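## Task

Shake or nudge the feeder tray so that the clear vial ends up containing between 14 and 16 tablets, with no tablets spilled. At the finish the tray must rest against its stop and the vial must stand upright directly on the table. Anything that stays put only because the robot is holding it does not count. Release everything and pull the arm away at the end.

## Robot and tools

ROBOT. One six-joint arm (URDF name big_yam) with a two-finger parallel gripper and one wrist camera, cam_wrist (616x616 fisheye). There is only one arm, so every command is a single joint-space row. The scene frame sits on the table top directly under the arm base: +z up, +x forward, +y to the left when facing along +x. The base may be slightly tilted against the table. In the URDF, the link pinch lies halfway between the finger pads, about 1 cm back from the fingertips. The fingers point along its +z and close along its y. wrist_camera_optical is the camera frame: +z looks forward, +x is image right, +y is image down.

execute_actions. Argument actions is a list holding zero or one item. An empty list moves nothing and just reports the current state. A move item is {"rows": [...], "steps": n}. rows holds 1 to 15 rows and steps is 1 to 15 (15 if omitted). Each step lasts 1/30 s and uses one row; if rows run out, the last row is reused. A wait item is {"steps": n} with n up to 300, counted from the previous result, and your reply time is included in it. The optional pictures boolean turns camera images in the result on or off (they are on by default). A refused call sends nothing.

ROW LAYOUT. Each row is 7 numbers. The first six are absolute joint target angles in radians, in this order: waist (-2.880 to 2.880), shoulder (0.000 to 3.142), elbow (0.000 to 3.019), wrist pitch (-1.693 to 1.571), wrist yaw (-1.571 to 1.571), wrist roll (-2.094 to 2.094). They are targets, not offsets, in the same convention as the Joint positions line. The seventh number is the gripper opening, also absolute, from -1 (closed) to +1 (fully open, 0.094 m pad gap).

LIMITS. A row is refused if a target is more than 0.019 rad beyond a stated end and also farther out than that joint's last reported angle. A joint's true end can differ from the stated one by up to 0.019 rad either way. Targets past the true end are clipped to it, and the result may then say "joint sent to its limit", possibly about an earlier action. If that line is missing, do not assume there is more room.

MOTION. Per step, each joint's target is kept within a lead of its measured angle: waist 0.264, shoulder 0.32, elbow 0.276, wrist pitch 0.33, wrist yaw 0.186, wrist roll 0.522 rad. All targets are also scaled back if they would move the gripper more than 70 mm from where it is. Distant targets therefore take several steps or calls. While you think or wait, the arm keeps heading to the last row sent. It stops chasing that target once it is nearly still or blocked, or after a HELD step. After that, only a new action moves it farther or presses harder, but fingers already opening or closing keep going.

RESULTS. Joint positions and Joint velocities list the six joints (rad, rad/s) and then the pad gap (m, m/s). grip_measured is the measured opening on the -1..1 command scale. Gripper readings may carry a fixed error of about 1 mm. Joint torques follow the same joint order. They are the total drive output with per-unit offset, scale and noise, are nonzero in free air, and are easily confused by friction. "joint command not followed" means a clearance check altered or blocked targets; mounts and posts count as part of the arm. HELD flags steps where your row was not fully sent. MOTOR HOT appears from 85 °C. At 100 °C an OVER-TEMPERATURE FAULT occurs: motors and gripper go limp and the arm drops until they cool. Holding loads, even while you think, builds heat, and some heat carries into the next scene.

GRIPPING. Between the extremes, the fingers go to where grip_measured would equal your command. To hold something, command about 0.03 below grip_measured for a firm grip, or less than that for a lighter one. Pad force tops out around 50 to 62 N (lower on some grippers and on parts under about 2 mm thick), with a brief spike at first contact.

zoom_image. Arguments: camera "cam_wrist" and region [x0, y0, x1, y1] in pixels of that camera's latest full image, origin top-left, at most 504 by 504. It gives a closer view and moves nothing. Approximate intrinsics: fisheye, K=[[199.802, 0, 311.255], [0, 199.802, 307.169], [0, 0, 1]], D=[-0.0275, 0, 0, 0], theta_max_deg=95.

read_manual. Optional section "licences" (the default) returns the URDF licence texts. It does not move anything.

finished_scene. Pass scene as the number of the scene you are in. This ends that scene for good, reports whether the goal was met, and opens the next scene with its task. Answering without any tool call ends the whole run.

CAUTIONS. Never let the tray, vial or tablets leave the table, and do not spill tablets. Jog the tray gently and in small increments, checking the count through the camera. Avoid drops, slips, slams, hard impacts and forceful shoves. Loose objects may occasionally be nudged by an outside disturbance, so re-check before finishing. The end state must hold without the robot: tray on its stop, vial upright on the table, gripper open and moved away.

Each tool is called after "Emit:" as name([rows], argument=value, ...), one row to a line, values as JSON.

## Session

Emit:
execute_actions(actions=[])

Scene clock: 0.00 s of 4800.00 s.
grip_measured=+1.000
Joint positions: [ 0.541  1.793  1.164 -1.351  0.611  1.413  0.094]
Joint velocities: [-0.005 -0.005 -0.012 -0.002  0.022  0.007  0.   ]
Joint torques (N m, as the arm reports them, + toward a larger angle): no reading
Motor temperatures (°C, as the motors report them): [21 20 23 23 21 21]

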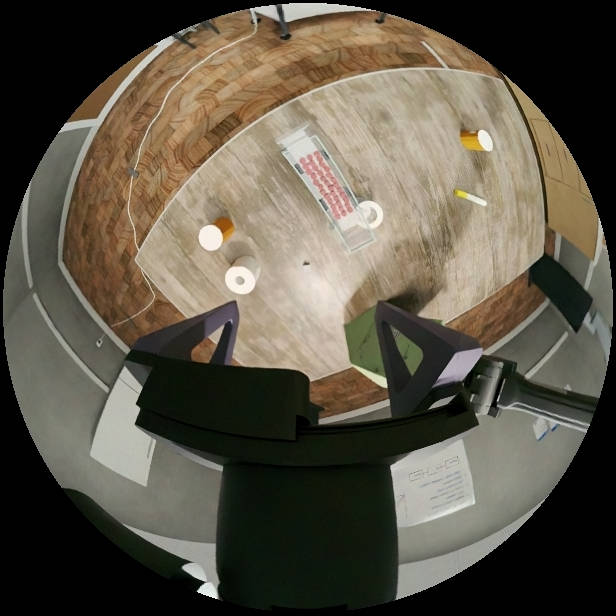

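Emit:
zoom_image(camera="cam_wrist", region=[240, 100, 420, 280])

Region (240, 100, 420, 280) of cam_wrist's 616x616 image, scaled by 2.800, with more detail than that image has.

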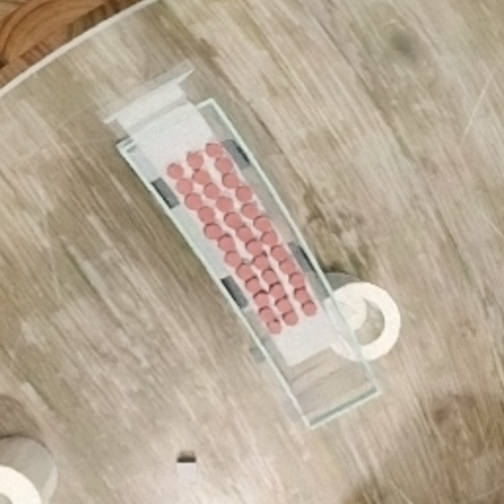

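Emit:
execute_actions([
  {"rows":[[-0.2,1.5,1.1,-0.55,0,0,1]],"steps":15},
], pictures=false)

Emit:
execute_actions([
  {"steps":60},
])

Scene clock: 16.00 s of 4800.00 s.
grip_measured=+1.000
Joint positions: [-0.041  1.484  1.116 -0.623  0.015  0.612  0.094]
Joint velocities: [-1.343 -0.034  0.002  0.598 -0.139 -1.824  0.   ]
Joint torques (N m, as the arm reports them, + toward a larger angle): [ 8.74 -8.5   5.71  0.89 -0.56 -0.11]
Motor temperatures (°C, as the motors report them): [21 21 27 23 21 21]
Steps of this call (steps 1 to 90: nothing new was sent; then 12.50 s passed at rest; steps 91 to 105: all 15 steps of this action). Readings (joint positions):
91: [0.531 1.780 1.158 -1.315 0.560 1.369]
92: [0.515 1.757 1.142 -1.251 0.499 1.315]
94: [0.452 1.691 1.120 -1.137 0.385 1.209]
98: [0.281 1.565 1.116 -0.898 0.157 0.994]
105: the state above

Scene clock: 18.00 s of 4800.00 s.
grip_measured=+1.000
Joint positions: [-0.205  1.485  1.116 -0.561  0.003  0.014  0.094]
Joint velocities: [ 0.005 -0.015 -0.002  0.002 -0.007  0.051  0.   ]
Joint torques (N m, as the arm reports them, + toward a larger angle): [10.16 -9.86  4.9   1.25 -0.6  -0.15]
Motor temperatures (°C, as the motors report them): [21 21 27 23 21 21]
Steps of this call (steps 1 to 45: the robot went on to your last target; steps 46 to 60: nothing new was sent). Readings (joint positions):
1: [-0.086 1.484 1.116 -0.604 0.010 0.530]
2: [-0.129 1.485 1.116 -0.586 0.007 0.434]
4: [-0.199 1.485 1.116 -0.567 0.007 0.283]
8: [-0.231 1.485 1.116 -0.561 0.006 0.125]
60: the state above
The arm was judged still, so your last target was given up. Only a new action makes it travel on or press farther. Fingers that are still opening or closing keep moving.

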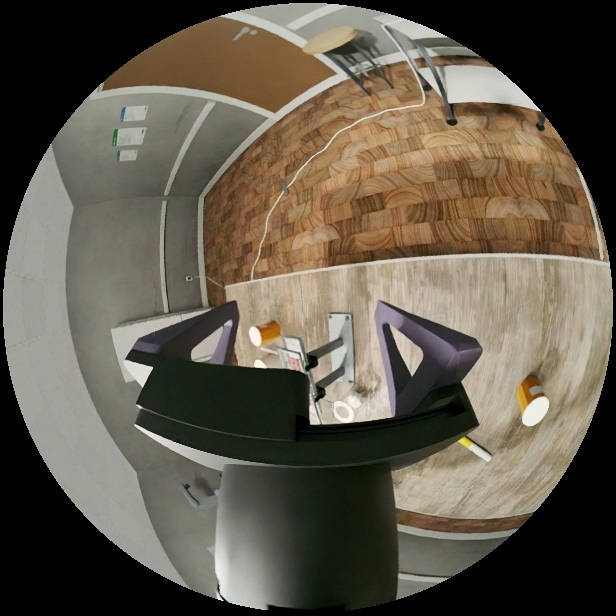

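Emit:
zoom_image(camera="cam_wrist", region=[240, 295, 400, 435])

Region (240, 295, 400, 435) of cam_wrist's 616x616 image, scaled by 3.150, with more detail than that image has; it fills the top 441 rows of this view, and the rest is white.

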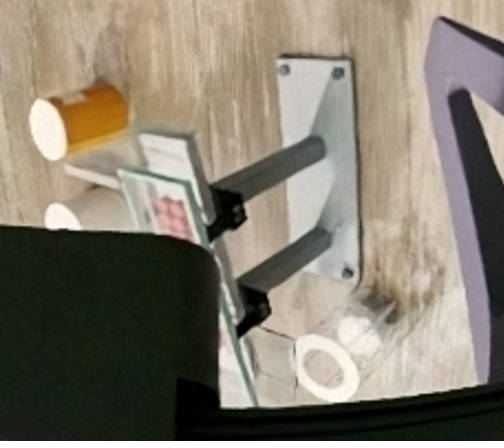

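Emit:
execute_actions([
  {"rows":[[-0.2,1.5,1.1,-1.3,0,0,1]],"steps":15},
], pictures=false)

Emit:
execute_actions([
  {"steps":30},
])

Scene clock: 31.03 s of 4800.00 s.
grip_measured=+1.000
Joint positions: [-0.205  1.489  1.094 -1.291  0.003  0.014  0.094]
Joint velocities: [-0.005 -0.005 -0.012  0.002  0.066  0.051  0.   ]
Joint torques (N m, as the arm reports them, + toward a larger angle): [ 8.99 -8.75  5.5  -0.77 -0.6  -0.14]
Motor temperatures (°C, as the motors report them): [22 21 26 23 22 21]
Steps of this call (steps 1 to 90: nothing new was sent; then 9.53 s passed at rest; steps 91 to 105: all 15 steps of this action). Readings (joint positions):
91: [-0.205 1.485 1.121 -0.621 0.003 0.014]
92: [-0.205 1.484 1.127 -0.727 0.003 0.014]
94: [-0.205 1.482 1.123 -0.942 0.003 0.014]
98: [-0.205 1.487 1.097 -1.249 0.003 0.014]
105: the state above

Scene clock: 32.03 s of 4800.00 s.
grip_measured=+1.000
Joint positions: [-0.205  1.489  1.094 -1.291  0.003  0.014  0.094]
Joint velocities: [-0.005  0.005 -0.017  0.002 -0.022 -0.007  0.   ]
Joint torques (N m, as the arm reports them, + toward a larger angle): [ 9.04 -8.82  5.48 -0.78 -0.6  -0.14]
Motor temperatures (°C, as the motors report them): [22 21 26 23 22 21]
Steps of this call (steps 1 to 15: the robot went on to your last target; steps 16 to 30: nothing new was sent). Readings (joint positions):
1: [-0.205 1.489 1.094 -1.291 0.003 0.014]
2: [-0.205 1.489 1.094 -1.291 0.003 0.014]
4: [-0.205 1.489 1.094 -1.291 0.003 0.014]
8: [-0.205 1.489 1.094 -1.291 0.003 0.014]
30: the state above
The arm was judged still, so your last target was given up. Only a new action makes it travel on or press farther. Fingers that are still opening or closing keep moving.

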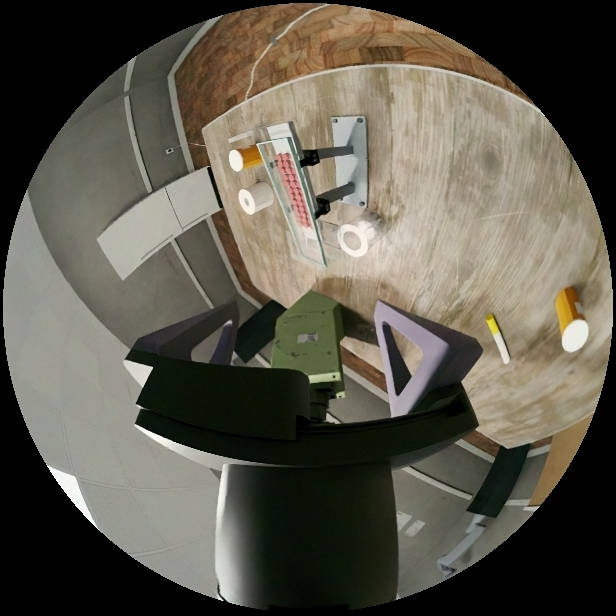

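Emit:
zoom_image(camera="cam_wrist", region=[220, 105, 400, 285])

Region (220, 105, 400, 285) of cam_wrist's 616x616 image, scaled by 2.800, with more detail than that image has.

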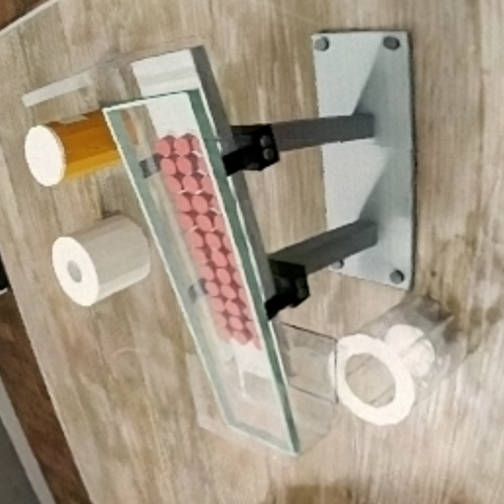

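Emit:
execute_actions([
  {"rows":[[-0.8,1.5,0.8,-0.85,-0.85,-2.05,1]],"steps":15},
], pictures=false)

Emit:
execute_actions([
  {"steps":45},
])

Scene clock: 63.67 s of 4800.00 s.
grip_measured=+1.000
Joint positions: [-0.846  1.502  0.806 -0.858 -0.843 -1.162  0.094]
Joint velocities: [ 0.112 -0.005  0.017 -0.012 -0.081 -2.762  0.   ]
Joint torques (N m, as the arm reports them, + toward a larger angle): [  8.45 -11.36   0.76  -0.49  -0.76  -0.11]
Motor temperatures (°C, as the motors report them): [22 21 26 23 22 21]
Steps of this call (steps 1 to 90: nothing new was sent; then 28.13 s passed at rest; steps 91 to 105: all 15 steps of this action). Readings (joint positions):
91: [-0.215 1.486 1.077 -1.256 -0.046 -0.027]
92: [-0.234 1.477 1.044 -1.191 -0.103 -0.079]
94: [-0.305 1.471 0.961 -1.071 -0.224 -0.192]
98: [-0.543 1.489 0.832 -0.914 -0.541 -0.495]
105: the state above

Scene clock: 65.17 s of 4800.00 s.
grip_measured=+1.000
Joint positions: [-0.802  1.502  0.806 -0.858 -0.847 -2.035  0.094]
Joint velocities: [ 0.005  0.005 -0.007  0.002  0.022  0.007  0.   ]
Joint torques (N m, as the arm reports them, + toward a larger angle): [  5.53 -11.1    0.85  -0.49  -0.75  -0.09]
Motor temperatures (°C, as the motors report them): [22 21 26 23 22 21]
Steps of this call (steps 1 to 45: the robot went on to your last target). Readings (joint positions):
1: [-0.839 1.502 0.806 -0.858 -0.845 -1.260]
2: [-0.831 1.502 0.806 -0.858 -0.846 -1.358]
4: [-0.814 1.502 0.806 -0.858 -0.847 -1.553]
8: [-0.802 1.502 0.806 -0.858 -0.847 -1.838]
45: the state above
The arm was judged still, so your last target was given up. Only a new action makes it travel on or press farther. Fingers that are still opening or closing keep moving.

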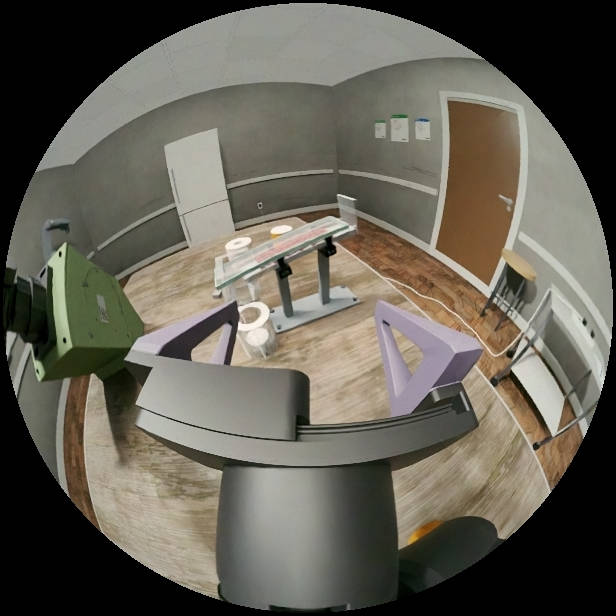

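Emit:
execute_actions([
  {"rows":[[-0.83,1.53,0.78,-0.81,-0.85,-2.08,1],[-0.86,1.56,0.76,-0.77,-0.85,-2.08,1],[-0.89,1.59,0.74,-0.73,-0.85,-2.08,1],[-0.92,1.62,0.72,-0.69,-0.85,-2.08,1],[-0.94,1.65,0.70,-0.64,-0.85,-2.08,1],[-0.96,1.68,0.68,-0.6,-0.85,-2.08,1],[-0.98,1.71,0.66,-0.55,-0.85,-2.08,1],[-1.0,1.74,0.64,-0.51,-0.85,-2.08,1],[-1.01,1.76,0.63,-0.48,-0.85,-2.08,1],[-1.02,1.77,0.62,-0.465,-0.854,-2.08,1]],"steps":15},
], pictures=false)

Emit:
execute_actions([
  {"steps":30},
])

Scene clock: 70.37 s of 4800.00 s.
grip_measured=+1.000
Joint positions: [-0.995  1.731  0.645 -0.471 -0.85  -2.066  0.094]
Joint velocities: [-0.005  0.044 -0.007  0.017 -0.037 -0.007  0.   ]
Joint torques (N m, as the arm reports them, + toward a larger angle): [ 2.   -7.08 -4.29 -0.87 -0.73 -0.1 ]
Motor temperatures (°C, as the motors report them): [22 22 25 23 22 21]
Steps of this call (steps 1 to 90: nothing new was sent; then 1.70 s passed at rest; steps 91 to 105: all 15 steps of this action). Readings (joint positions):
91: [-0.803 1.502 0.804 -0.849 -0.848 -2.040]
92: [-0.807 1.504 0.797 -0.828 -0.849 -2.045]
94: [-0.833 1.525 0.775 -0.765 -0.852 -2.052]
98: [-0.942 1.646 0.709 -0.600 -0.852 -2.059]
105: the state above

Scene clock: 71.37 s of 4800.00 s.
grip_measured=+1.000
Joint positions: [-0.995  1.733  0.645 -0.468 -0.851 -2.066  0.094]
Joint velocities: [-0.015 -0.005  0.002 -0.017 -0.051 -0.051  0.   ]
Joint torques (N m, as the arm reports them, + toward a larger angle): [ 1.93 -6.87 -4.22 -0.88 -0.73 -0.1 ]
Motor temperatures (°C, as the motors report them): [22 22 25 23 22 21]
Steps of this call (steps 1 to 15: the robot went on to your last target; steps 16 to 30: nothing new was sent). Readings (joint positions):
1: [-0.995 1.733 0.645 -0.469 -0.850 -2.066]
2: [-0.995 1.733 0.645 -0.468 -0.851 -2.066]
4: [-0.995 1.733 0.645 -0.468 -0.851 -2.066]
8: [-0.995 1.733 0.645 -0.468 -0.851 -2.066]
30: the state above
The arm was judged still, so your last target was given up. Only a new action makes it travel on or press farther. Fingers that are still opening or closing keep moving.

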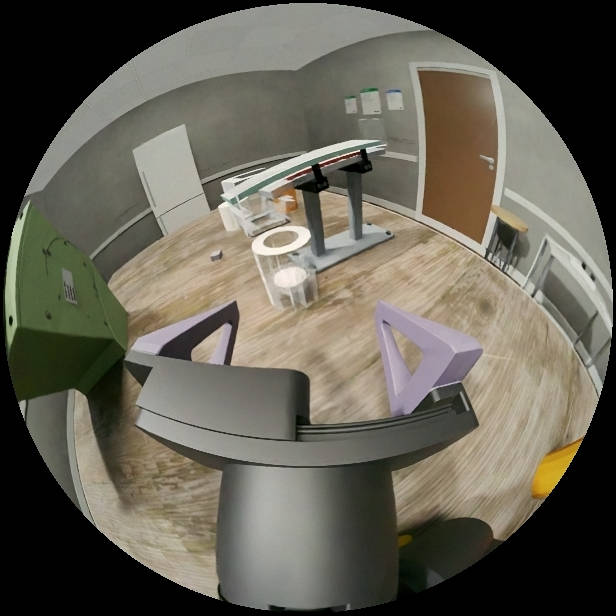

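Emit:
execute_actions([
  {"rows":[[-0.95,1.68,0.68,-0.55,-0.8,-2.08,1]],"steps":15},
])

Emit:
zoom_image(camera="cam_wrist", region=[190, 110, 410, 330])

Scene clock: 75.33 s of 4800.00 s.
grip_measured=+1.000
Joint positions: [-0.955  1.675  0.676 -0.539 -0.805 -2.066  0.094]
Joint velocities: [-0.005 -0.015  0.012 -0.012  0.037 -0.037  0.   ]
Joint torques (N m, as the arm reports them, + toward a larger angle): [ 4.69 -9.54 -1.41 -1.46 -0.41 -0.09]
Motor temperatures (°C, as the motors report them): [22 21 25 23 22 21]
Steps of this call (steps 1 to 90: nothing new was sent; then 0.47 s passed at rest; steps 91 to 105: all 15 steps of this action). Readings (joint positions):
91: [-0.992 1.729 0.649 -0.483 -0.826 -2.066]
92: [-0.987 1.722 0.654 -0.506 -0.811 -2.066]
94: [-0.971 1.702 0.663 -0.529 -0.805 -2.066]
98: [-0.955 1.676 0.675 -0.537 -0.805 -2.066]
105: the state above

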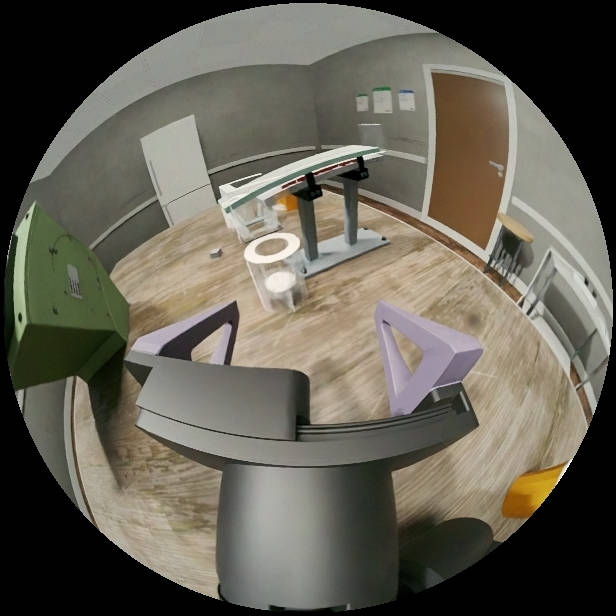

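Region (190, 110, 410, 330) of cam_wrist's 616x616 image, scaled by 2.291, with more detail than that image has.

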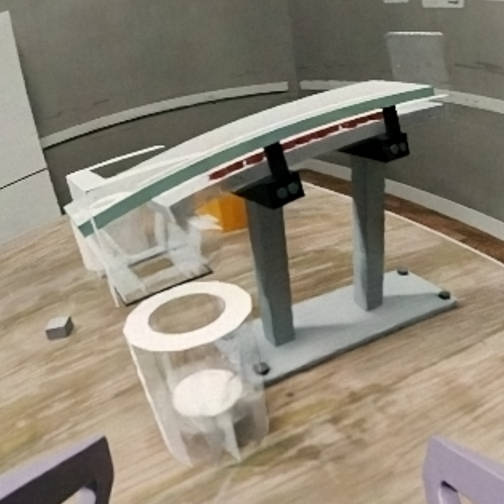

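Emit:
execute_actions([
  {"rows":[[-0.95,1.67,0.65,-0.47,-0.8,-2.05,1],[-0.95,1.67,0.62,-0.4,-0.8,-2.03,1],[-0.95,1.67,0.59,-0.33,-0.8,-2.0,1],[-0.95,1.67,0.56,-0.26,-0.8,-1.97,1],[-0.945,1.68,0.53,-0.19,-0.8,-1.94,1],[-0.94,1.69,0.5,-0.12,-0.8,-1.91,1],[-0.94,1.7,0.47,-0.05,-0.8,-1.88,1],[-0.94,1.715,0.44,0.02,-0.79,-1.86,1],[-0.936,1.73,0.415,0.08,-0.79,-1.84,1],[-0.936,1.74,0.395,0.137,-0.79,-1.82,1]],"steps":15},
], pictures=false)

Emit:
execute_actions([
  {"steps":30},
])

Scene clock: 86.90 s of 4800.00 s.
grip_measured=+1.000
Joint positions: [-0.946  1.737  0.395  0.113 -0.794 -1.864  0.094]
Joint velocities: [ 0.005  0.054 -0.022  0.12  -0.051  0.154  0.   ]
Joint torques (N m, as the arm reports them, + toward a larger angle): [ 3.98 -7.85 -3.61  0.22 -0.48  0.17]
Motor temperatures (°C, as the motors report them): [22 22 25 23 22 21]
Steps of this call (steps 1 to 15: the robot went on to your last target; steps 16 to 90: nothing new was sent; then 8.07 s passed at rest; steps 91 to 105: all 15 steps of this action). Readings (joint positions):
91: [-0.955 1.675 0.674 -0.527 -0.805 -2.066]
92: [-0.955 1.675 0.667 -0.493 -0.805 -2.062]
94: [-0.955 1.673 0.636 -0.384 -0.804 -2.041]
98: [-0.953 1.676 0.525 -0.118 -0.800 -1.963]
105: the state above

Scene clock: 87.90 s of 4800.00 s.
grip_measured=+1.000
Joint positions: [-0.945  1.738  0.395  0.128 -0.794 -1.835  0.094]
Joint velocities: [-0.005 -0.015  0.002  0.002  0.022 -0.051  0.   ]
Joint torques (N m, as the arm reports them, + toward a larger angle): [ 4.43 -7.74 -3.74 -0.03 -0.49  0.16]
Motor temperatures (°C, as the motors report them): [22 22 25 23 22 21]
Steps of this call (steps 1 to 30: the robot went on to your last target). Readings (joint positions):
1: [-0.945 1.738 0.395 0.117 -0.794 -1.858]
2: [-0.945 1.738 0.395 0.122 -0.794 -1.853]
4: [-0.945 1.738 0.395 0.127 -0.794 -1.846]
8: [-0.945 1.738 0.395 0.128 -0.794 -1.839]
30: the state above
The arm was judged still, so your last target was given up. Only a new action makes it travel on or press farther. Fingers that are still opening or closing keep moving.

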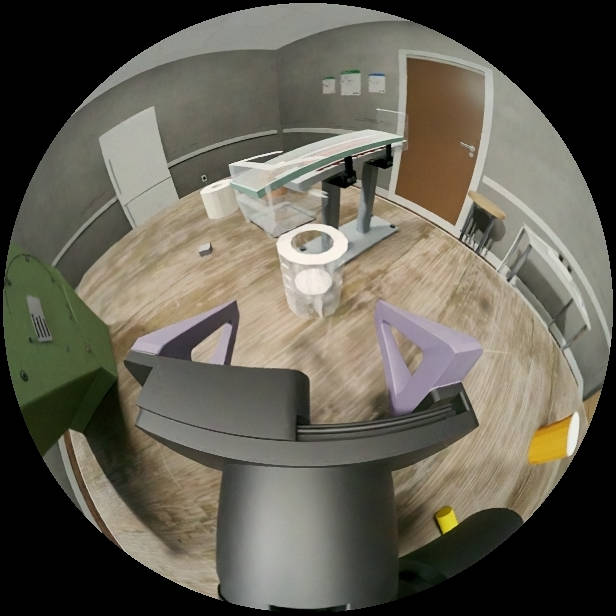

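Centered. Advance.

Emit:
execute_actions([
  {"rows":[[-0.92,1.76,0.397,0.167,-0.784,-1.8,1],[-0.905,1.78,0.4,0.197,-0.778,-1.78,1],[-0.89,1.8,0.403,0.226,-0.772,-1.76,1],[-0.875,1.82,0.407,0.255,-0.766,-1.74,1],[-0.86,1.84,0.411,0.283,-0.76,-1.72,1],[-0.845,1.86,0.416,0.311,-0.754,-1.7,1],[-0.83,1.88,0.421,0.339,-0.748,-1.68,1],[-0.815,1.9,0.426,0.366,-0.742,-1.665,1],[-0.8,1.92,0.432,0.393,-0.735,-1.65,1],[-0.785,1.94,0.438,0.42,-0.729,-1.63,1],[-0.77,1.96,0.444,0.447,-0.722,-1.615,1],[-0.757,1.979,0.449,0.475,-0.715,-1.6,1]],"steps":15},
], pictures=false)

Emit:
execute_actions([
  {"steps":30},
])

Scene clock: 93.27 s of 4800.00 s.
grip_measured=+1.000
Joint positions: [-0.76   1.974  0.44   0.455 -0.72  -1.648  0.094]
Joint velocities: [ 0.122  0.132  0.027  0.154 -0.007  0.256  0.   ]
Joint torques (N m, as the arm reports them, + toward a larger angle): [ 4.97 -8.48 -3.43  0.21 -0.52  0.14]
Motor temperatures (°C, as the motors report them): [22 22 25 23 22 21]
Steps of this call (steps 1 to 90: nothing new was sent; then 1.87 s passed at rest; steps 91 to 105: all 15 steps of this action). Readings (joint positions):
91: [-0.944 1.738 0.395 0.135 -0.792 -1.831]
92: [-0.940 1.742 0.395 0.150 -0.787 -1.825]
94: [-0.921 1.761 0.396 0.198 -0.776 -1.804]
98: [-0.854 1.844 0.408 0.306 -0.752 -1.745]
105: the state above

Scene clock: 94.27 s of 4800.00 s.
grip_measured=+1.000
Joint positions: [-0.757  1.977  0.44   0.466 -0.72  -1.614  0.094]
Joint velocities: [-0.005 -0.005  0.002 -0.017 -0.051  0.037  0.   ]
Joint torques (N m, as the arm reports them, + toward a larger angle): [ 5.59 -7.83 -3.35  0.35 -0.51  0.17]
Motor temperatures (°C, as the motors report them): [22 22 25 23 22 21]
Steps of this call (steps 1 to 30: the robot went on to your last target). Readings (joint positions):
1: [-0.758 1.977 0.440 0.460 -0.720 -1.642]
2: [-0.757 1.977 0.440 0.461 -0.720 -1.636]
4: [-0.757 1.977 0.440 0.465 -0.720 -1.628]
8: [-0.757 1.977 0.440 0.466 -0.720 -1.620]
30: the state above
The arm was judged still, so your last target was given up. Only a new action makes it travel on or press farther. Fingers that are still opening or closing keep moving.

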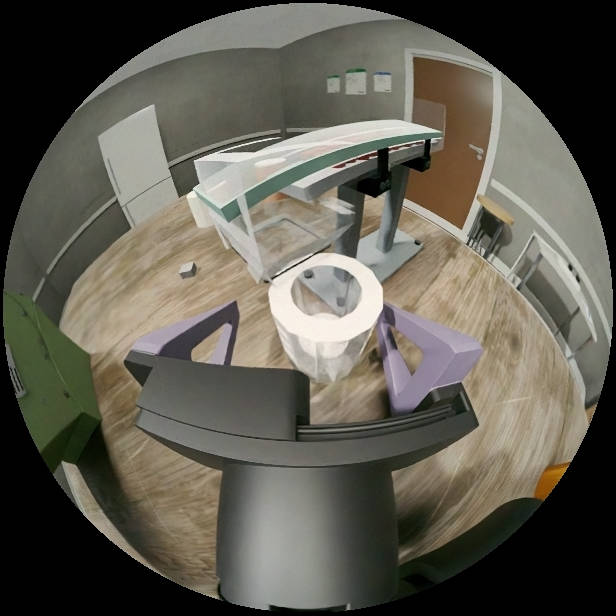

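Emit:
execute_actions([
  {"rows":[[-0.759,1.968,0.456,0.417,-0.716,-1.64,1],[-0.761,1.958,0.47,0.368,-0.712,-1.667,1],[-0.763,1.949,0.484,0.319,-0.708,-1.694,1],[-0.765,1.94,0.498,0.27,-0.704,-1.72,1],[-0.767,1.93,0.512,0.221,-0.70,-1.747,1],[-0.769,1.921,0.526,0.172,-0.696,-1.774,1],[-0.771,1.912,0.54,0.123,-0.692,-1.8,1],[-0.772,1.903,0.554,0.074,-0.688,-1.827,1],[-0.773,1.893,0.568,0.025,-0.684,-1.854,1],[-0.774,1.884,0.582,-0.024,-0.68,-1.88,1],[-0.775,1.875,0.596,-0.073,-0.676,-1.907,1],[-0.775,1.866,0.608,-0.125,-0.67,-1.935,1]],"steps":15},
], pictures=false)

Emit:
execute_actions([
  {"steps":30},
])

Scene clock: 111.77 s of 4800.00 s.
grip_measured=+1.000
Joint positions: [-0.757  1.865  0.602 -0.093 -0.675 -1.867  0.094]
Joint velocities: [-0.015 -0.142  0.09  -0.3   -0.037 -0.344  0.   ]
Joint torques (N m, as the arm reports them, + toward a larger angle): [ 4.32 -8.2  -2.6  -1.1  -0.43 -0.09]
Motor temperatures (°C, as the motors report them): [22 22 25 23 22 21]
Steps of this call (steps 1 to 90: nothing new was sent; then 14.00 s passed at rest; steps 91 to 105: all 15 steps of this action). Readings (joint positions):
91: [-0.757 1.976 0.441 0.458 -0.720 -1.616]
92: [-0.757 1.974 0.445 0.435 -0.718 -1.622]
94: [-0.757 1.966 0.461 0.359 -0.712 -1.646]
98: [-0.757 1.933 0.516 0.173 -0.696 -1.722]
105: the state above

Scene clock: 112.77 s of 4800.00 s.
grip_measured=+1.000
Joint positions: [-0.757  1.86   0.605 -0.115 -0.675 -1.92   0.094]
Joint velocities: [-0.005  0.005 -0.002 -0.017 -0.007 -0.022  0.   ]
Joint torques (N m, as the arm reports them, + toward a larger angle): [ 4.44 -8.73 -2.31 -0.97 -0.46 -0.08]
Motor temperatures (°C, as the motors report them): [22 22 25 23 22 21]
Steps of this call (steps 1 to 30: the robot went on to your last target). Readings (joint positions):
1: [-0.757 1.861 0.604 -0.100 -0.675 -1.878]
2: [-0.757 1.860 0.605 -0.105 -0.675 -1.886]
4: [-0.757 1.860 0.605 -0.112 -0.675 -1.899]
8: [-0.757 1.860 0.605 -0.115 -0.675 -1.912]
30: the state above
The arm was judged still, so your last target was given up. Only a new action makes it travel on or press farther. Fingers that are still opening or closing keep moving.

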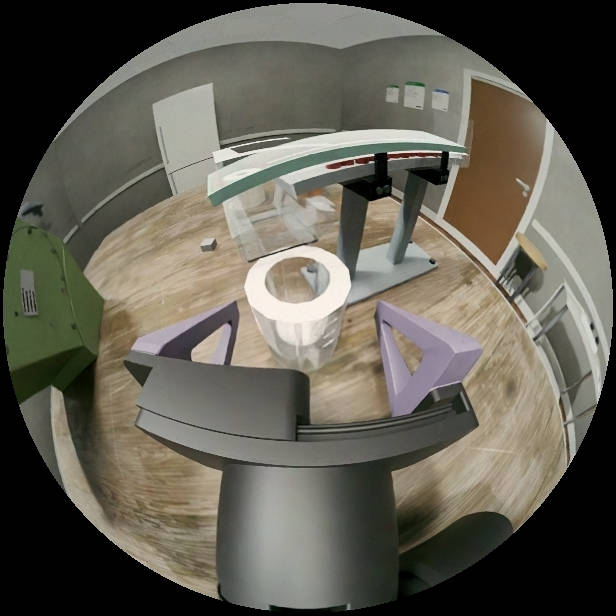

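Emit:
execute_actions([
  {"rows":[[-0.79,1.866,0.605,-0.13,-0.67,-1.935,0.6],[-0.79,1.866,0.605,-0.13,-0.67,-1.935,0.5],[-0.79,1.866,0.605,-0.13,-0.67,-1.935,0.45],[-0.79,1.866,0.605,-0.13,-0.67,-1.935,0.4],[-0.79,1.866,0.605,-0.13,-0.67,-1.935,0.35],[-0.79,1.866,0.605,-0.13,-0.67,-1.935,0.3],[-0.79,1.866,0.605,-0.13,-0.67,-1.935,0.26],[-0.79,1.866,0.605,-0.13,-0.67,-1.935,0.22],[-0.79,1.866,0.605,-0.13,-0.67,-1.935,0.18],[-0.79,1.866,0.605,-0.13,-0.67,-1.935,0.14],[-0.79,1.866,0.605,-0.13,-0.67,-1.935,0.1]],"steps":15},
], pictures=false)

Emit:
execute_actions([
  {"steps":20},
])

Scene clock: 117.90 s of 4800.00 s.
grip_measured=+0.128
Joint positions: [-0.773  1.86   0.605 -0.121 -0.675 -1.922  0.053]
Joint velocities: [-0.015 -0.015  0.002 -0.007 -0.037  0.095 -0.   ]
Joint torques (N m, as the arm reports them, + toward a larger angle): [ 4.35 -8.68 -2.59 -0.98 -0.48 -0.09]
Motor temperatures (°C, as the motors report them): [22 22 25 23 22 21]
Steps of this call (steps 1 to 90: nothing new was sent; then 1.63 s passed at rest; steps 91 to 105: all 15 steps of this action). Readings (joint positions):
91: [-0.758 1.860 0.605 -0.116 -0.675 -1.921]
92: [-0.760 1.860 0.605 -0.118 -0.675 -1.921]
94: [-0.767 1.860 0.605 -0.120 -0.675 -1.921]
98: [-0.773 1.860 0.605 -0.121 -0.675 -1.921]
105: the state above

Scene clock: 118.57 s of 4800.00 s.
grip_measured=+0.128
Joint positions: [-0.773  1.86   0.605 -0.121 -0.675 -1.922  0.053]
Joint velocities: [-0.015 -0.005 -0.017 -0.007 -0.037  0.022 -0.001]
Joint torques (N m, as the arm reports them, + toward a larger angle): [ 4.43 -8.63 -2.59 -0.97 -0.48 -0.08]
Motor temperatures (°C, as the motors report them): [22 22 25 23 22 21]
Steps of this call (steps 1 to 15: the robot went on to your last target; steps 16 to 20: nothing new was sent). Readings (joint positions):
1: [-0.773 1.860 0.605 -0.121 -0.675 -1.922]
2: [-0.773 1.860 0.605 -0.121 -0.675 -1.922]
4: [-0.773 1.860 0.605 -0.121 -0.675 -1.922]
8: [-0.773 1.860 0.605 -0.121 -0.675 -1.922]
20: the state above
The arm was judged still, so your last target was given up. Only a new action makes it travel on or press farther. Fingers that are still opening or closing keep moving.

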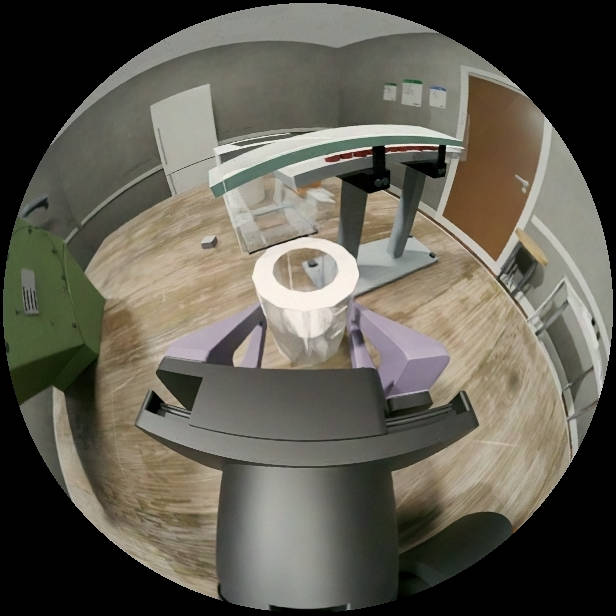

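Gripped. Carry.

Emit:
execute_actions([
  {"rows":[[-0.765,1.866,0.6,-0.105,-0.67,-1.91,0.1],[-0.76,1.871,0.595,-0.09,-0.669,-1.903,0.1],[-0.755,1.876,0.59,-0.076,-0.668,-1.896,0.1],[-0.75,1.881,0.585,-0.062,-0.667,-1.89,0.1],[-0.745,1.887,0.58,-0.048,-0.666,-1.883,0.1],[-0.74,1.892,0.575,-0.034,-0.665,-1.877,0.1],[-0.735,1.898,0.57,-0.02,-0.663,-1.87,0.1],[-0.73,1.903,0.565,-0.006,-0.662,-1.864,0.1],[-0.725,1.909,0.56,0.008,-0.661,-1.857,0.1],[-0.72,1.914,0.555,0.022,-0.66,-1.85,0.1],[-0.715,1.92,0.55,0.036,-0.659,-1.844,0.1],[-0.71,1.926,0.546,0.05,-0.658,-1.838,0.1],[-0.705,1.932,0.542,0.064,-0.657,-1.83,0.1],[-0.70,1.938,0.538,0.078,-0.656,-1.823,0.1]],"steps":15},
], pictures=false)

Emit:
execute_actions([
  {"steps":30},
])

Scene clock: 124.63 s of 4800.00 s.
grip_measured=+0.128
Joint positions: [-0.726  1.905  0.556  0.049 -0.663 -1.851  0.053]
Joint velocities: [ 0.288  0.337  0.002  0.286 -0.022  0.066  0.   ]
Joint torques (N m, as the arm reports them, + toward a larger angle): [ 7.23 -8.11 -4.28 -0.09 -0.46  0.18]
Motor temperatures (°C, as the motors report them): [22 22 25 23 22 21]
Steps of this call (steps 1 to 90: nothing new was sent; then 2.57 s passed at rest; steps 91 to 105: all 15 steps of this action). Readings (joint positions):
91: [-0.773 1.860 0.605 -0.120 -0.675 -1.922]
92: [-0.773 1.860 0.605 -0.116 -0.675 -1.921]
94: [-0.768 1.860 0.602 -0.099 -0.675 -1.913]
98: [-0.761 1.863 0.583 -0.048 -0.672 -1.891]
105: the state above

Scene clock: 125.63 s of 4800.00 s.
grip_measured=+0.128
Joint positions: [-0.704  1.932  0.556  0.07  -0.659 -1.838  0.053]
Joint velocities: [ 0.005 -0.015 -0.007 -0.007  0.007 -0.007 -0.001]
Joint torques (N m, as the arm reports them, + toward a larger angle): [ 6.59 -8.13 -4.3  -0.01 -0.55  0.16]
Motor temperatures (°C, as the motors report them): [22 22 25 23 22 21]
Steps of this call (steps 1 to 30: the robot went on to your last target). Readings (joint positions):
1: [-0.717 1.915 0.556 0.057 -0.661 -1.848]
2: [-0.710 1.923 0.556 0.063 -0.660 -1.846]
4: [-0.704 1.931 0.556 0.066 -0.660 -1.843]
8: [-0.704 1.932 0.556 0.070 -0.659 -1.840]
30: the state above
The arm was judged still, so your last target was given up. Only a new action makes it travel on or press farther. Fingers that are still opening or closing keep moving.

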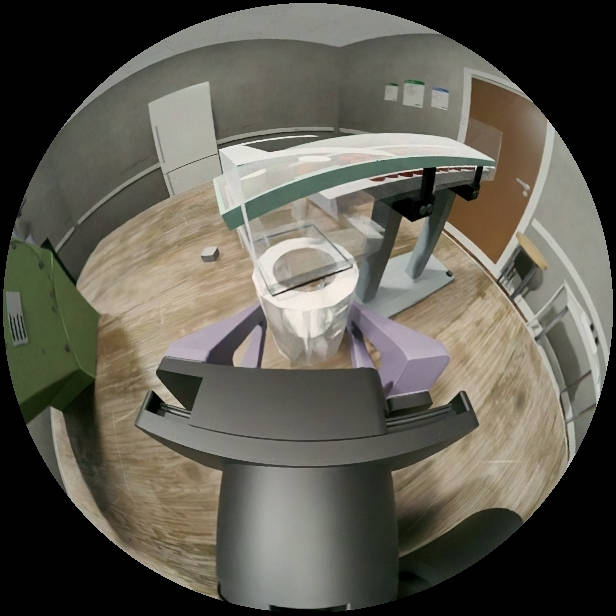

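Emit:
zoom_image(camera="cam_wrist", region=[200, 140, 420, 360])

Region (200, 140, 420, 360) of cam_wrist's 616x616 image, scaled by 2.291, with more detail than that image has.

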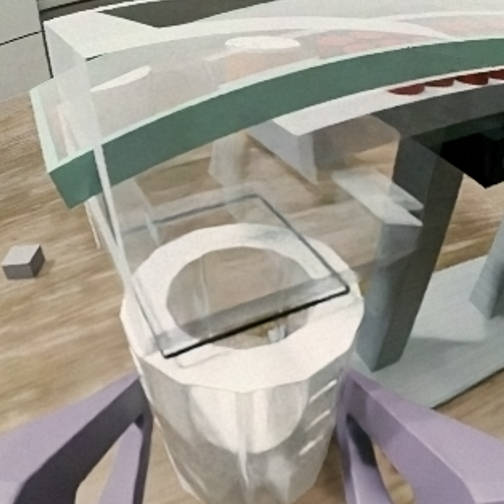

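Emit:
execute_actions([
  {"rows":[[-0.695,1.938,0.545,0.085,-0.655,-1.82,0.1],[-0.69,1.938,0.54,0.09,-0.655,-1.815,0.1],[-0.685,1.94,0.535,0.098,-0.654,-1.81,0.1],[-0.682,1.942,0.53,0.105,-0.654,-1.81,0.1]],"steps":15},
])

Emit:
zoom_image(camera="cam_wrist", region=[200, 140, 420, 360])

Scene clock: 131.90 s of 4800.00 s.
grip_measured=+0.128
Joint positions: [-0.697  1.932  0.549  0.094 -0.655 -1.822  0.053]
Joint velocities: [ 0.005 -0.005 -0.017  0.007 -0.051 -0.022 -0.001]
Joint torques (N m, as the arm reports them, + toward a larger angle): [ 7.61 -7.77 -4.41  0.16 -0.66  0.16]
Motor temperatures (°C, as the motors report them): [22 22 25 23 22 21]
Steps of this call (steps 1 to 90: nothing new was sent; then 2.77 s passed at rest; steps 91 to 105: all 15 steps of this action). Readings (joint positions):
91: [-0.704 1.932 0.556 0.071 -0.659 -1.837]
92: [-0.704 1.932 0.556 0.074 -0.659 -1.836]
94: [-0.702 1.932 0.554 0.082 -0.657 -1.830]
98: [-0.697 1.932 0.550 0.093 -0.655 -1.825]
105: the state above

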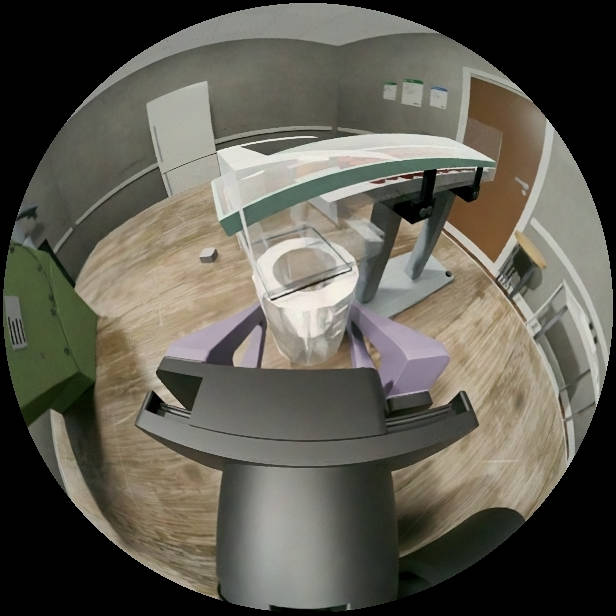

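Region (200, 140, 420, 360) of cam_wrist's 616x616 image, scaled by 2.291, with more detail than that image has.

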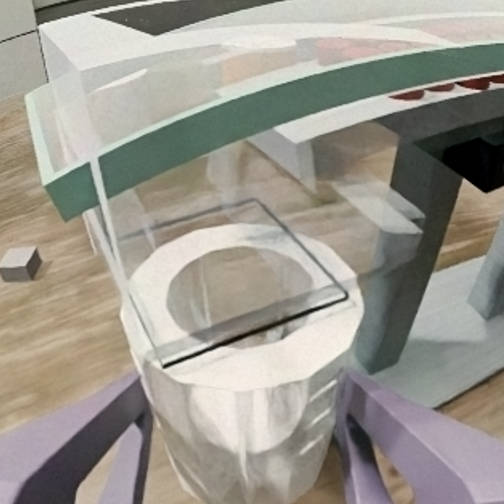

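Emit:
execute_actions([
  {"rows":[[-0.69,1.945,0.535,0.08,-0.655,-1.815,0.1],[-0.69,1.948,0.535,0.075,-0.655,-1.815,0.1],[-0.69,1.951,0.535,0.07,-0.655,-1.815,0.1],[-0.69,1.954,0.535,0.065,-0.655,-1.815,0.1]],"steps":15},
])

Emit:
zoom_image(camera="cam_wrist", region=[200, 140, 420, 360])

Scene clock: 135.90 s of 4800.00 s.
grip_measured=+0.128
Joint positions: [-0.697  1.938  0.549  0.074 -0.655 -1.822  0.053]
Joint velocities: [ 0.005 -0.005  0.002 -0.012  0.081  0.022  0.001]
Joint torques (N m, as the arm reports them, + toward a larger angle): [ 6.88 -7.25 -4.09 -0.82 -0.69  0.1 ]
Motor temperatures (°C, as the motors report them): [22 22 25 23 22 21]
Steps of this call (steps 1 to 15: the robot went on to your last target; steps 16 to 90: nothing new was sent; then 0.50 s passed at rest; steps 91 to 105: all 15 steps of this action). Readings (joint positions):
91: [-0.697 1.932 0.549 0.093 -0.655 -1.822]
92: [-0.697 1.932 0.549 0.091 -0.655 -1.822]
94: [-0.697 1.932 0.549 0.083 -0.655 -1.822]
98: [-0.697 1.937 0.549 0.075 -0.655 -1.822]
105: the state above

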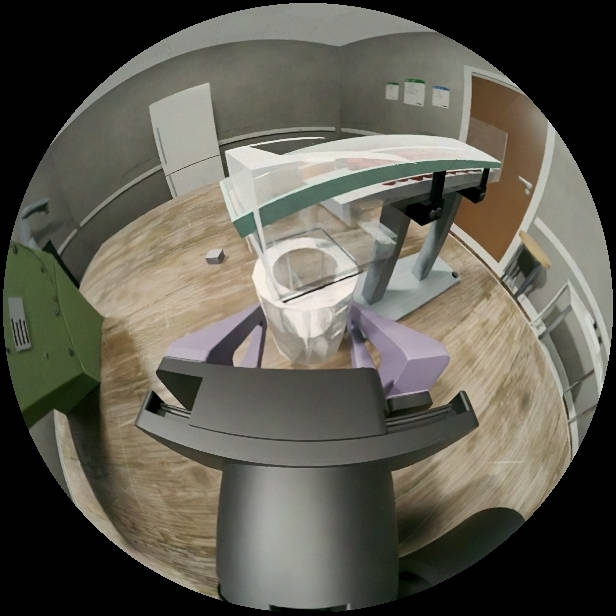

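Region (200, 140, 420, 360) of cam_wrist's 616x616 image, scaled by 2.291, with more detail than that image has.

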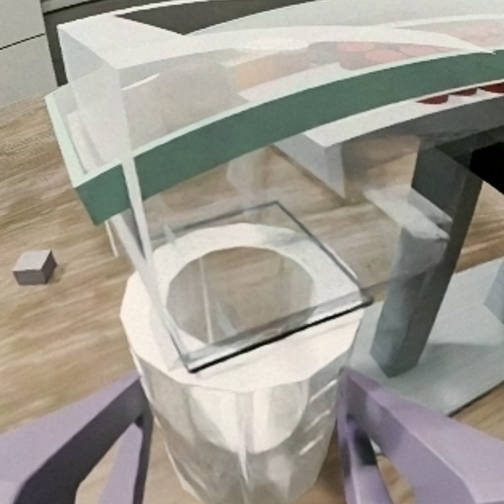

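Looks centred. Release and back out.

Emit:
execute_actions([
  {"rows":[[-0.697,1.938,0.549,0.074,-0.655,-1.822,0.15],[-0.697,1.938,0.549,0.074,-0.655,-1.822,0.2],[-0.697,1.938,0.549,0.074,-0.655,-1.822,0.3],[-0.697,1.938,0.549,0.074,-0.655,-1.822,0.8]],"steps":12},
])

Emit:
execute_actions([
  {"rows":[[-0.71,1.925,0.553,0.055,-0.658,-1.83,0.8],[-0.72,1.91,0.557,0.035,-0.66,-1.845,0.8],[-0.73,1.895,0.561,0.015,-0.663,-1.86,0.8],[-0.74,1.88,0.565,-0.005,-0.666,-1.875,0.8],[-0.75,1.865,0.569,-0.025,-0.669,-1.89,0.8],[-0.76,1.85,0.573,-0.045,-0.672,-1.9,0.8],[-0.77,1.835,0.577,-0.065,-0.675,-1.91,0.8],[-0.78,1.82,0.581,-0.085,-0.678,-1.92,0.8],[-0.79,1.80,0.585,-0.11,-0.68,-1.93,0.8],[-0.80,1.78,0.59,-0.135,-0.68,-1.94,0.8],[-0.80,1.76,0.595,-0.16,-0.68,-1.95,0.8],[-0.80,1.74,0.6,-0.19,-0.68,-1.95,0.8]],"steps":15},
])

Scene clock: 142.77 s of 4800.00 s.
grip_measured=+0.799
Joint positions: [-0.697  1.938  0.549  0.074 -0.655 -1.822  0.084]
Joint velocities: [ 0.015 -0.005  0.007 -0.002 -0.007  0.051 -0.001]
Joint torques (N m, as the arm reports them, + toward a larger angle): [ 6.32 -8.56 -3.14 -0.4  -0.7   0.03]
Motor temperatures (°C, as the motors report them): [22 22 25 23 22 21]
Steps of this call (steps 1 to 15: the robot went on to your last target; steps 16 to 90: nothing new was sent; then 3.47 s passed at rest; steps 91 to 102: all 12 steps of this action). Readings (joint positions):
91: [-0.697 1.938 0.549 0.074 -0.655 -1.822]
92: [-0.697 1.938 0.549 0.074 -0.655 -1.822]
94: [-0.697 1.938 0.549 0.074 -0.655 -1.822]
98: [-0.697 1.938 0.549 0.074 -0.655 -1.822]
102: the state above

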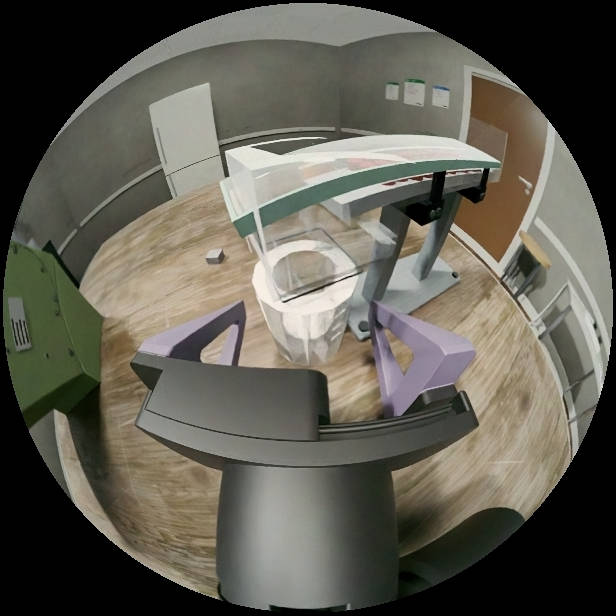

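Scene clock: 143.27 s of 4800.00 s.
grip_measured=+0.799
Joint positions: [-0.79   1.734  0.595 -0.168 -0.677 -1.919  0.084]
Joint velocities: [-0.005 -0.298  0.105 -0.144 -0.081 -0.081  0.001]
Joint torques (N m, as the arm reports them, + toward a larger angle): [ 4.61 -6.93 -1.72 -1.01 -0.76 -0.1 ]
Motor temperatures (°C, as the motors report them): [22 22 25 23 22 21]
Steps of this call (steps 1 to 15: all 15 steps of this action). Readings (joint positions):
1: [-0.697 1.938 0.549 0.072 -0.655 -1.822]
2: [-0.697 1.935 0.549 0.065 -0.655 -1.824]
4: [-0.702 1.921 0.549 0.035 -0.660 -1.833]
8: [-0.737 1.862 0.558 -0.041 -0.672 -1.868]
15: the state above

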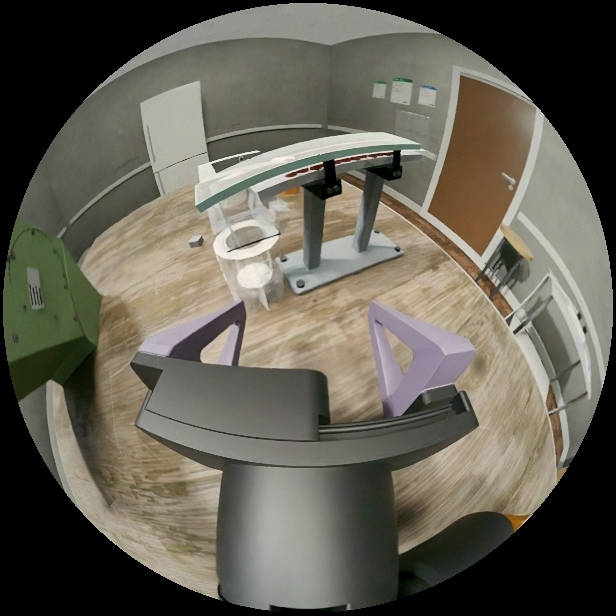

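Emit:
execute_actions([
  {"rows":[[-0.79,1.7,0.64,-0.25,-0.62,-1.9,0.6],[-0.78,1.67,0.68,-0.32,-0.56,-1.87,0.5],[-0.77,1.64,0.72,-0.39,-0.5,-1.84,0.4],[-0.75,1.61,0.76,-0.46,-0.44,-1.8,0.3],[-0.72,1.59,0.8,-0.52,-0.38,-1.77,0.3],[-0.68,1.57,0.84,-0.58,-0.32,-1.74,0.3],[-0.63,1.56,0.88,-0.64,-0.26,-1.7,0.3],[-0.57,1.56,0.92,-0.69,-0.2,-1.67,0.3],[-0.5,1.56,0.96,-0.74,-0.14,-1.64,0.3],[-0.43,1.57,1.0,-0.78,-0.08,-1.6,0.3],[-0.36,1.58,1.04,-0.81,-0.03,-1.57,0.3],[-0.29,1.6,1.07,-0.83,0,-1.57,0.3],[-0.22,1.62,1.1,-0.84,0,-1.57,0.3],[-0.15,1.64,1.115,-0.843,0,-1.57,0.3],[-0.096,1.661,1.124,-0.843,0,-1.57,0.3]],"steps":15},
], pictures=false)

Emit:
execute_actions([
  {"steps":40},
])

Scene clock: 156.97 s of 4800.00 s.
grip_measured=+0.301
Joint positions: [-0.412  1.575  1.057 -0.752 -0.028 -1.691  0.061]
Joint velocities: [ 1.46   0.122  0.725 -0.388  0.242  0.315 -0.001]
Joint torques (N m, as the arm reports them, + toward a larger angle): [ 9.86 -8.6   2.91 -0.81 -0.46  0.14]
Motor temperatures (°C, as the motors report them): [22 22 25 23 23 21]
Steps of this call (steps 1 to 30: the robot went on to your last target; steps 31 to 90: nothing new was sent; then 10.20 s passed at rest; steps 91 to 105: all 15 steps of this action). Readings (joint positions):
91: [-0.790 1.723 0.603 -0.195 -0.652 -1.933]
92: [-0.790 1.719 0.615 -0.231 -0.605 -1.925]
94: [-0.786 1.695 0.661 -0.343 -0.490 -1.895]
98: [-0.723 1.613 0.802 -0.543 -0.280 -1.818]
105: the state above

Scene clock: 158.30 s of 4800.00 s.
grip_measured=+0.301
Joint positions: [-0.081  1.658  1.12  -0.836 -0.004 -1.585  0.061]
Joint velocities: [-0.015 -0.005 -0.002 -0.007  0.007 -0.022  0.001]
Joint torques (N m, as the arm reports them, + toward a larger angle): [  9.57 -10.75   5.64  -0.12  -0.41   0.17]
Motor temperatures (°C, as the motors report them): [22 22 25 23 23 21]
Steps of this call (steps 1 to 40: the robot went on to your last target). Readings (joint positions):
1: [-0.362 1.580 1.079 -0.763 -0.021 -1.679]
2: [-0.312 1.584 1.095 -0.771 -0.017 -1.670]
4: [-0.213 1.596 1.114 -0.791 -0.010 -1.648]
8: [-0.059 1.634 1.120 -0.826 -0.008 -1.611]
40: the state above

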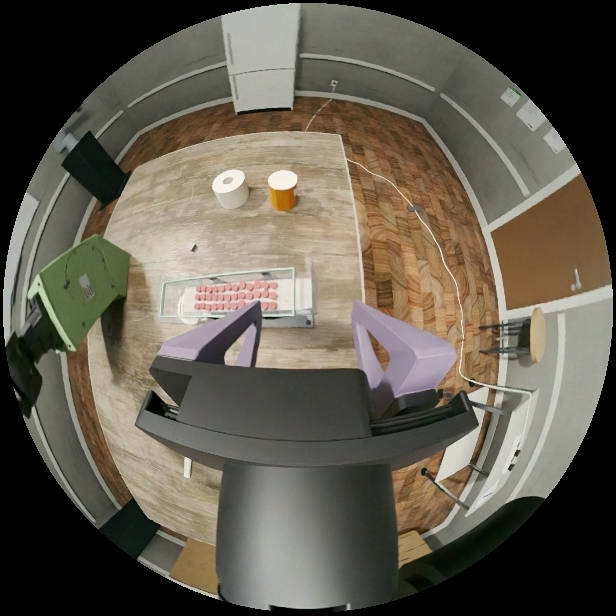

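Emit:
zoom_image(camera="cam_wrist", region=[150, 235, 340, 345])

Region (150, 235, 340, 345) of cam_wrist's 616x616 image, scaled by 2.653, with more detail than that image has; it fills the top 292 rows of this view, and the rest is white.

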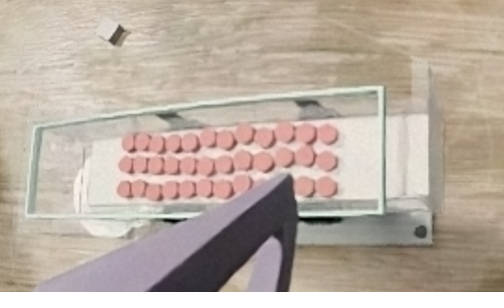

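Emit:
execute_actions([
  {"rows":[[-0.1,1.675,1.12,-0.825,0,-1.57,0],[-0.11,1.69,1.117,-0.81,0,-1.57,-0.3],[-0.12,1.705,1.114,-0.79,0,-1.57,-0.3],[-0.125,1.72,1.111,-0.775,0,-1.57,-0.3],[-0.125,1.735,1.108,-0.755,0,-1.57,-0.3],[-0.125,1.75,1.105,-0.74,0,-1.57,-0.3],[-0.125,1.765,1.102,-0.72,0,-1.57,-0.3],[-0.125,1.78,1.099,-0.70,0,-1.57,-0.3],[-0.125,1.79,1.097,-0.685,0,-1.57,-0.3]],"steps":15},
], pictures=false)

Emit:
execute_actions([
  {"steps":20},
])

Emit:
zoom_image(camera="cam_wrist", region=[100, 220, 400, 400])

Scene clock: 164.33 s of 4800.00 s.
grip_measured=-0.298
Joint positions: [-0.105  1.794  1.101 -0.696 -0.004 -1.584  0.033]
Joint velocities: [-0.005  0.024 -0.081 -0.012  0.037 -0.007 -0.   ]
Joint torques (N m, as the arm reports them, + toward a larger angle): [  9.79 -11.68   4.59   0.66  -0.4    0.16]
Motor temperatures (°C, as the motors report them): [22 22 25 23 22 21]
Steps of this call (steps 1 to 15: the robot went on to your last target; steps 16 to 90: nothing new was sent; then 2.53 s passed at rest; steps 91 to 105: all 15 steps of this action). Readings (joint positions):
91: [-0.081 1.658 1.120 -0.836 -0.004 -1.585]
92: [-0.082 1.659 1.120 -0.833 -0.004 -1.584]
94: [-0.085 1.667 1.120 -0.811 -0.004 -1.584]
98: [-0.099 1.716 1.120 -0.744 -0.004 -1.584]
105: the state above

Scene clock: 165.00 s of 4800.00 s.
grip_measured=-0.298
Joint positions: [-0.105  1.794  1.099 -0.694 -0.004 -1.584  0.033]
Joint velocities: [-0.015 -0.005 -0.002 -0.002  0.022  0.051 -0.001]
Joint torques (N m, as the arm reports them, + toward a larger angle): [  9.78 -11.74   4.35   0.57  -0.4    0.17]
Motor temperatures (°C, as the motors report them): [22 22 25 23 22 21]
Steps of this call (steps 1 to 15: the robot went on to your last target; steps 16 to 20: nothing new was sent). Readings (joint positions):
1: [-0.105 1.794 1.099 -0.696 -0.004 -1.584]
2: [-0.105 1.794 1.099 -0.696 -0.004 -1.584]
4: [-0.105 1.794 1.099 -0.694 -0.004 -1.584]
8: [-0.105 1.794 1.099 -0.694 -0.004 -1.584]
20: the state above
The arm was judged still, so your last target was given up. Only a new action makes it travel on or press farther. Fingers that are still opening or closing keep moving.

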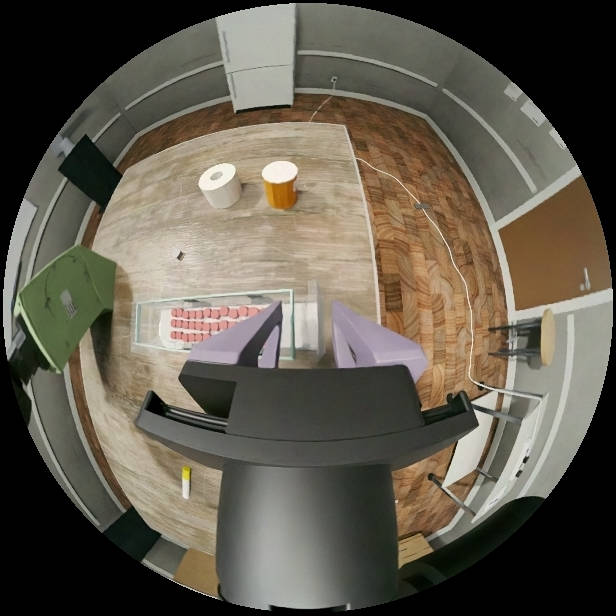

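Region (100, 220, 400, 400) of cam_wrist's 616x616 image, scaled by 1.680, with more detail than that image has; it fills the top 302 rows of this view, and the rest is white.

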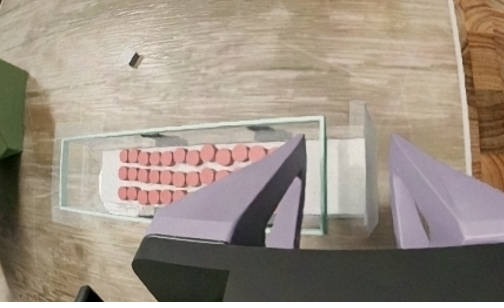

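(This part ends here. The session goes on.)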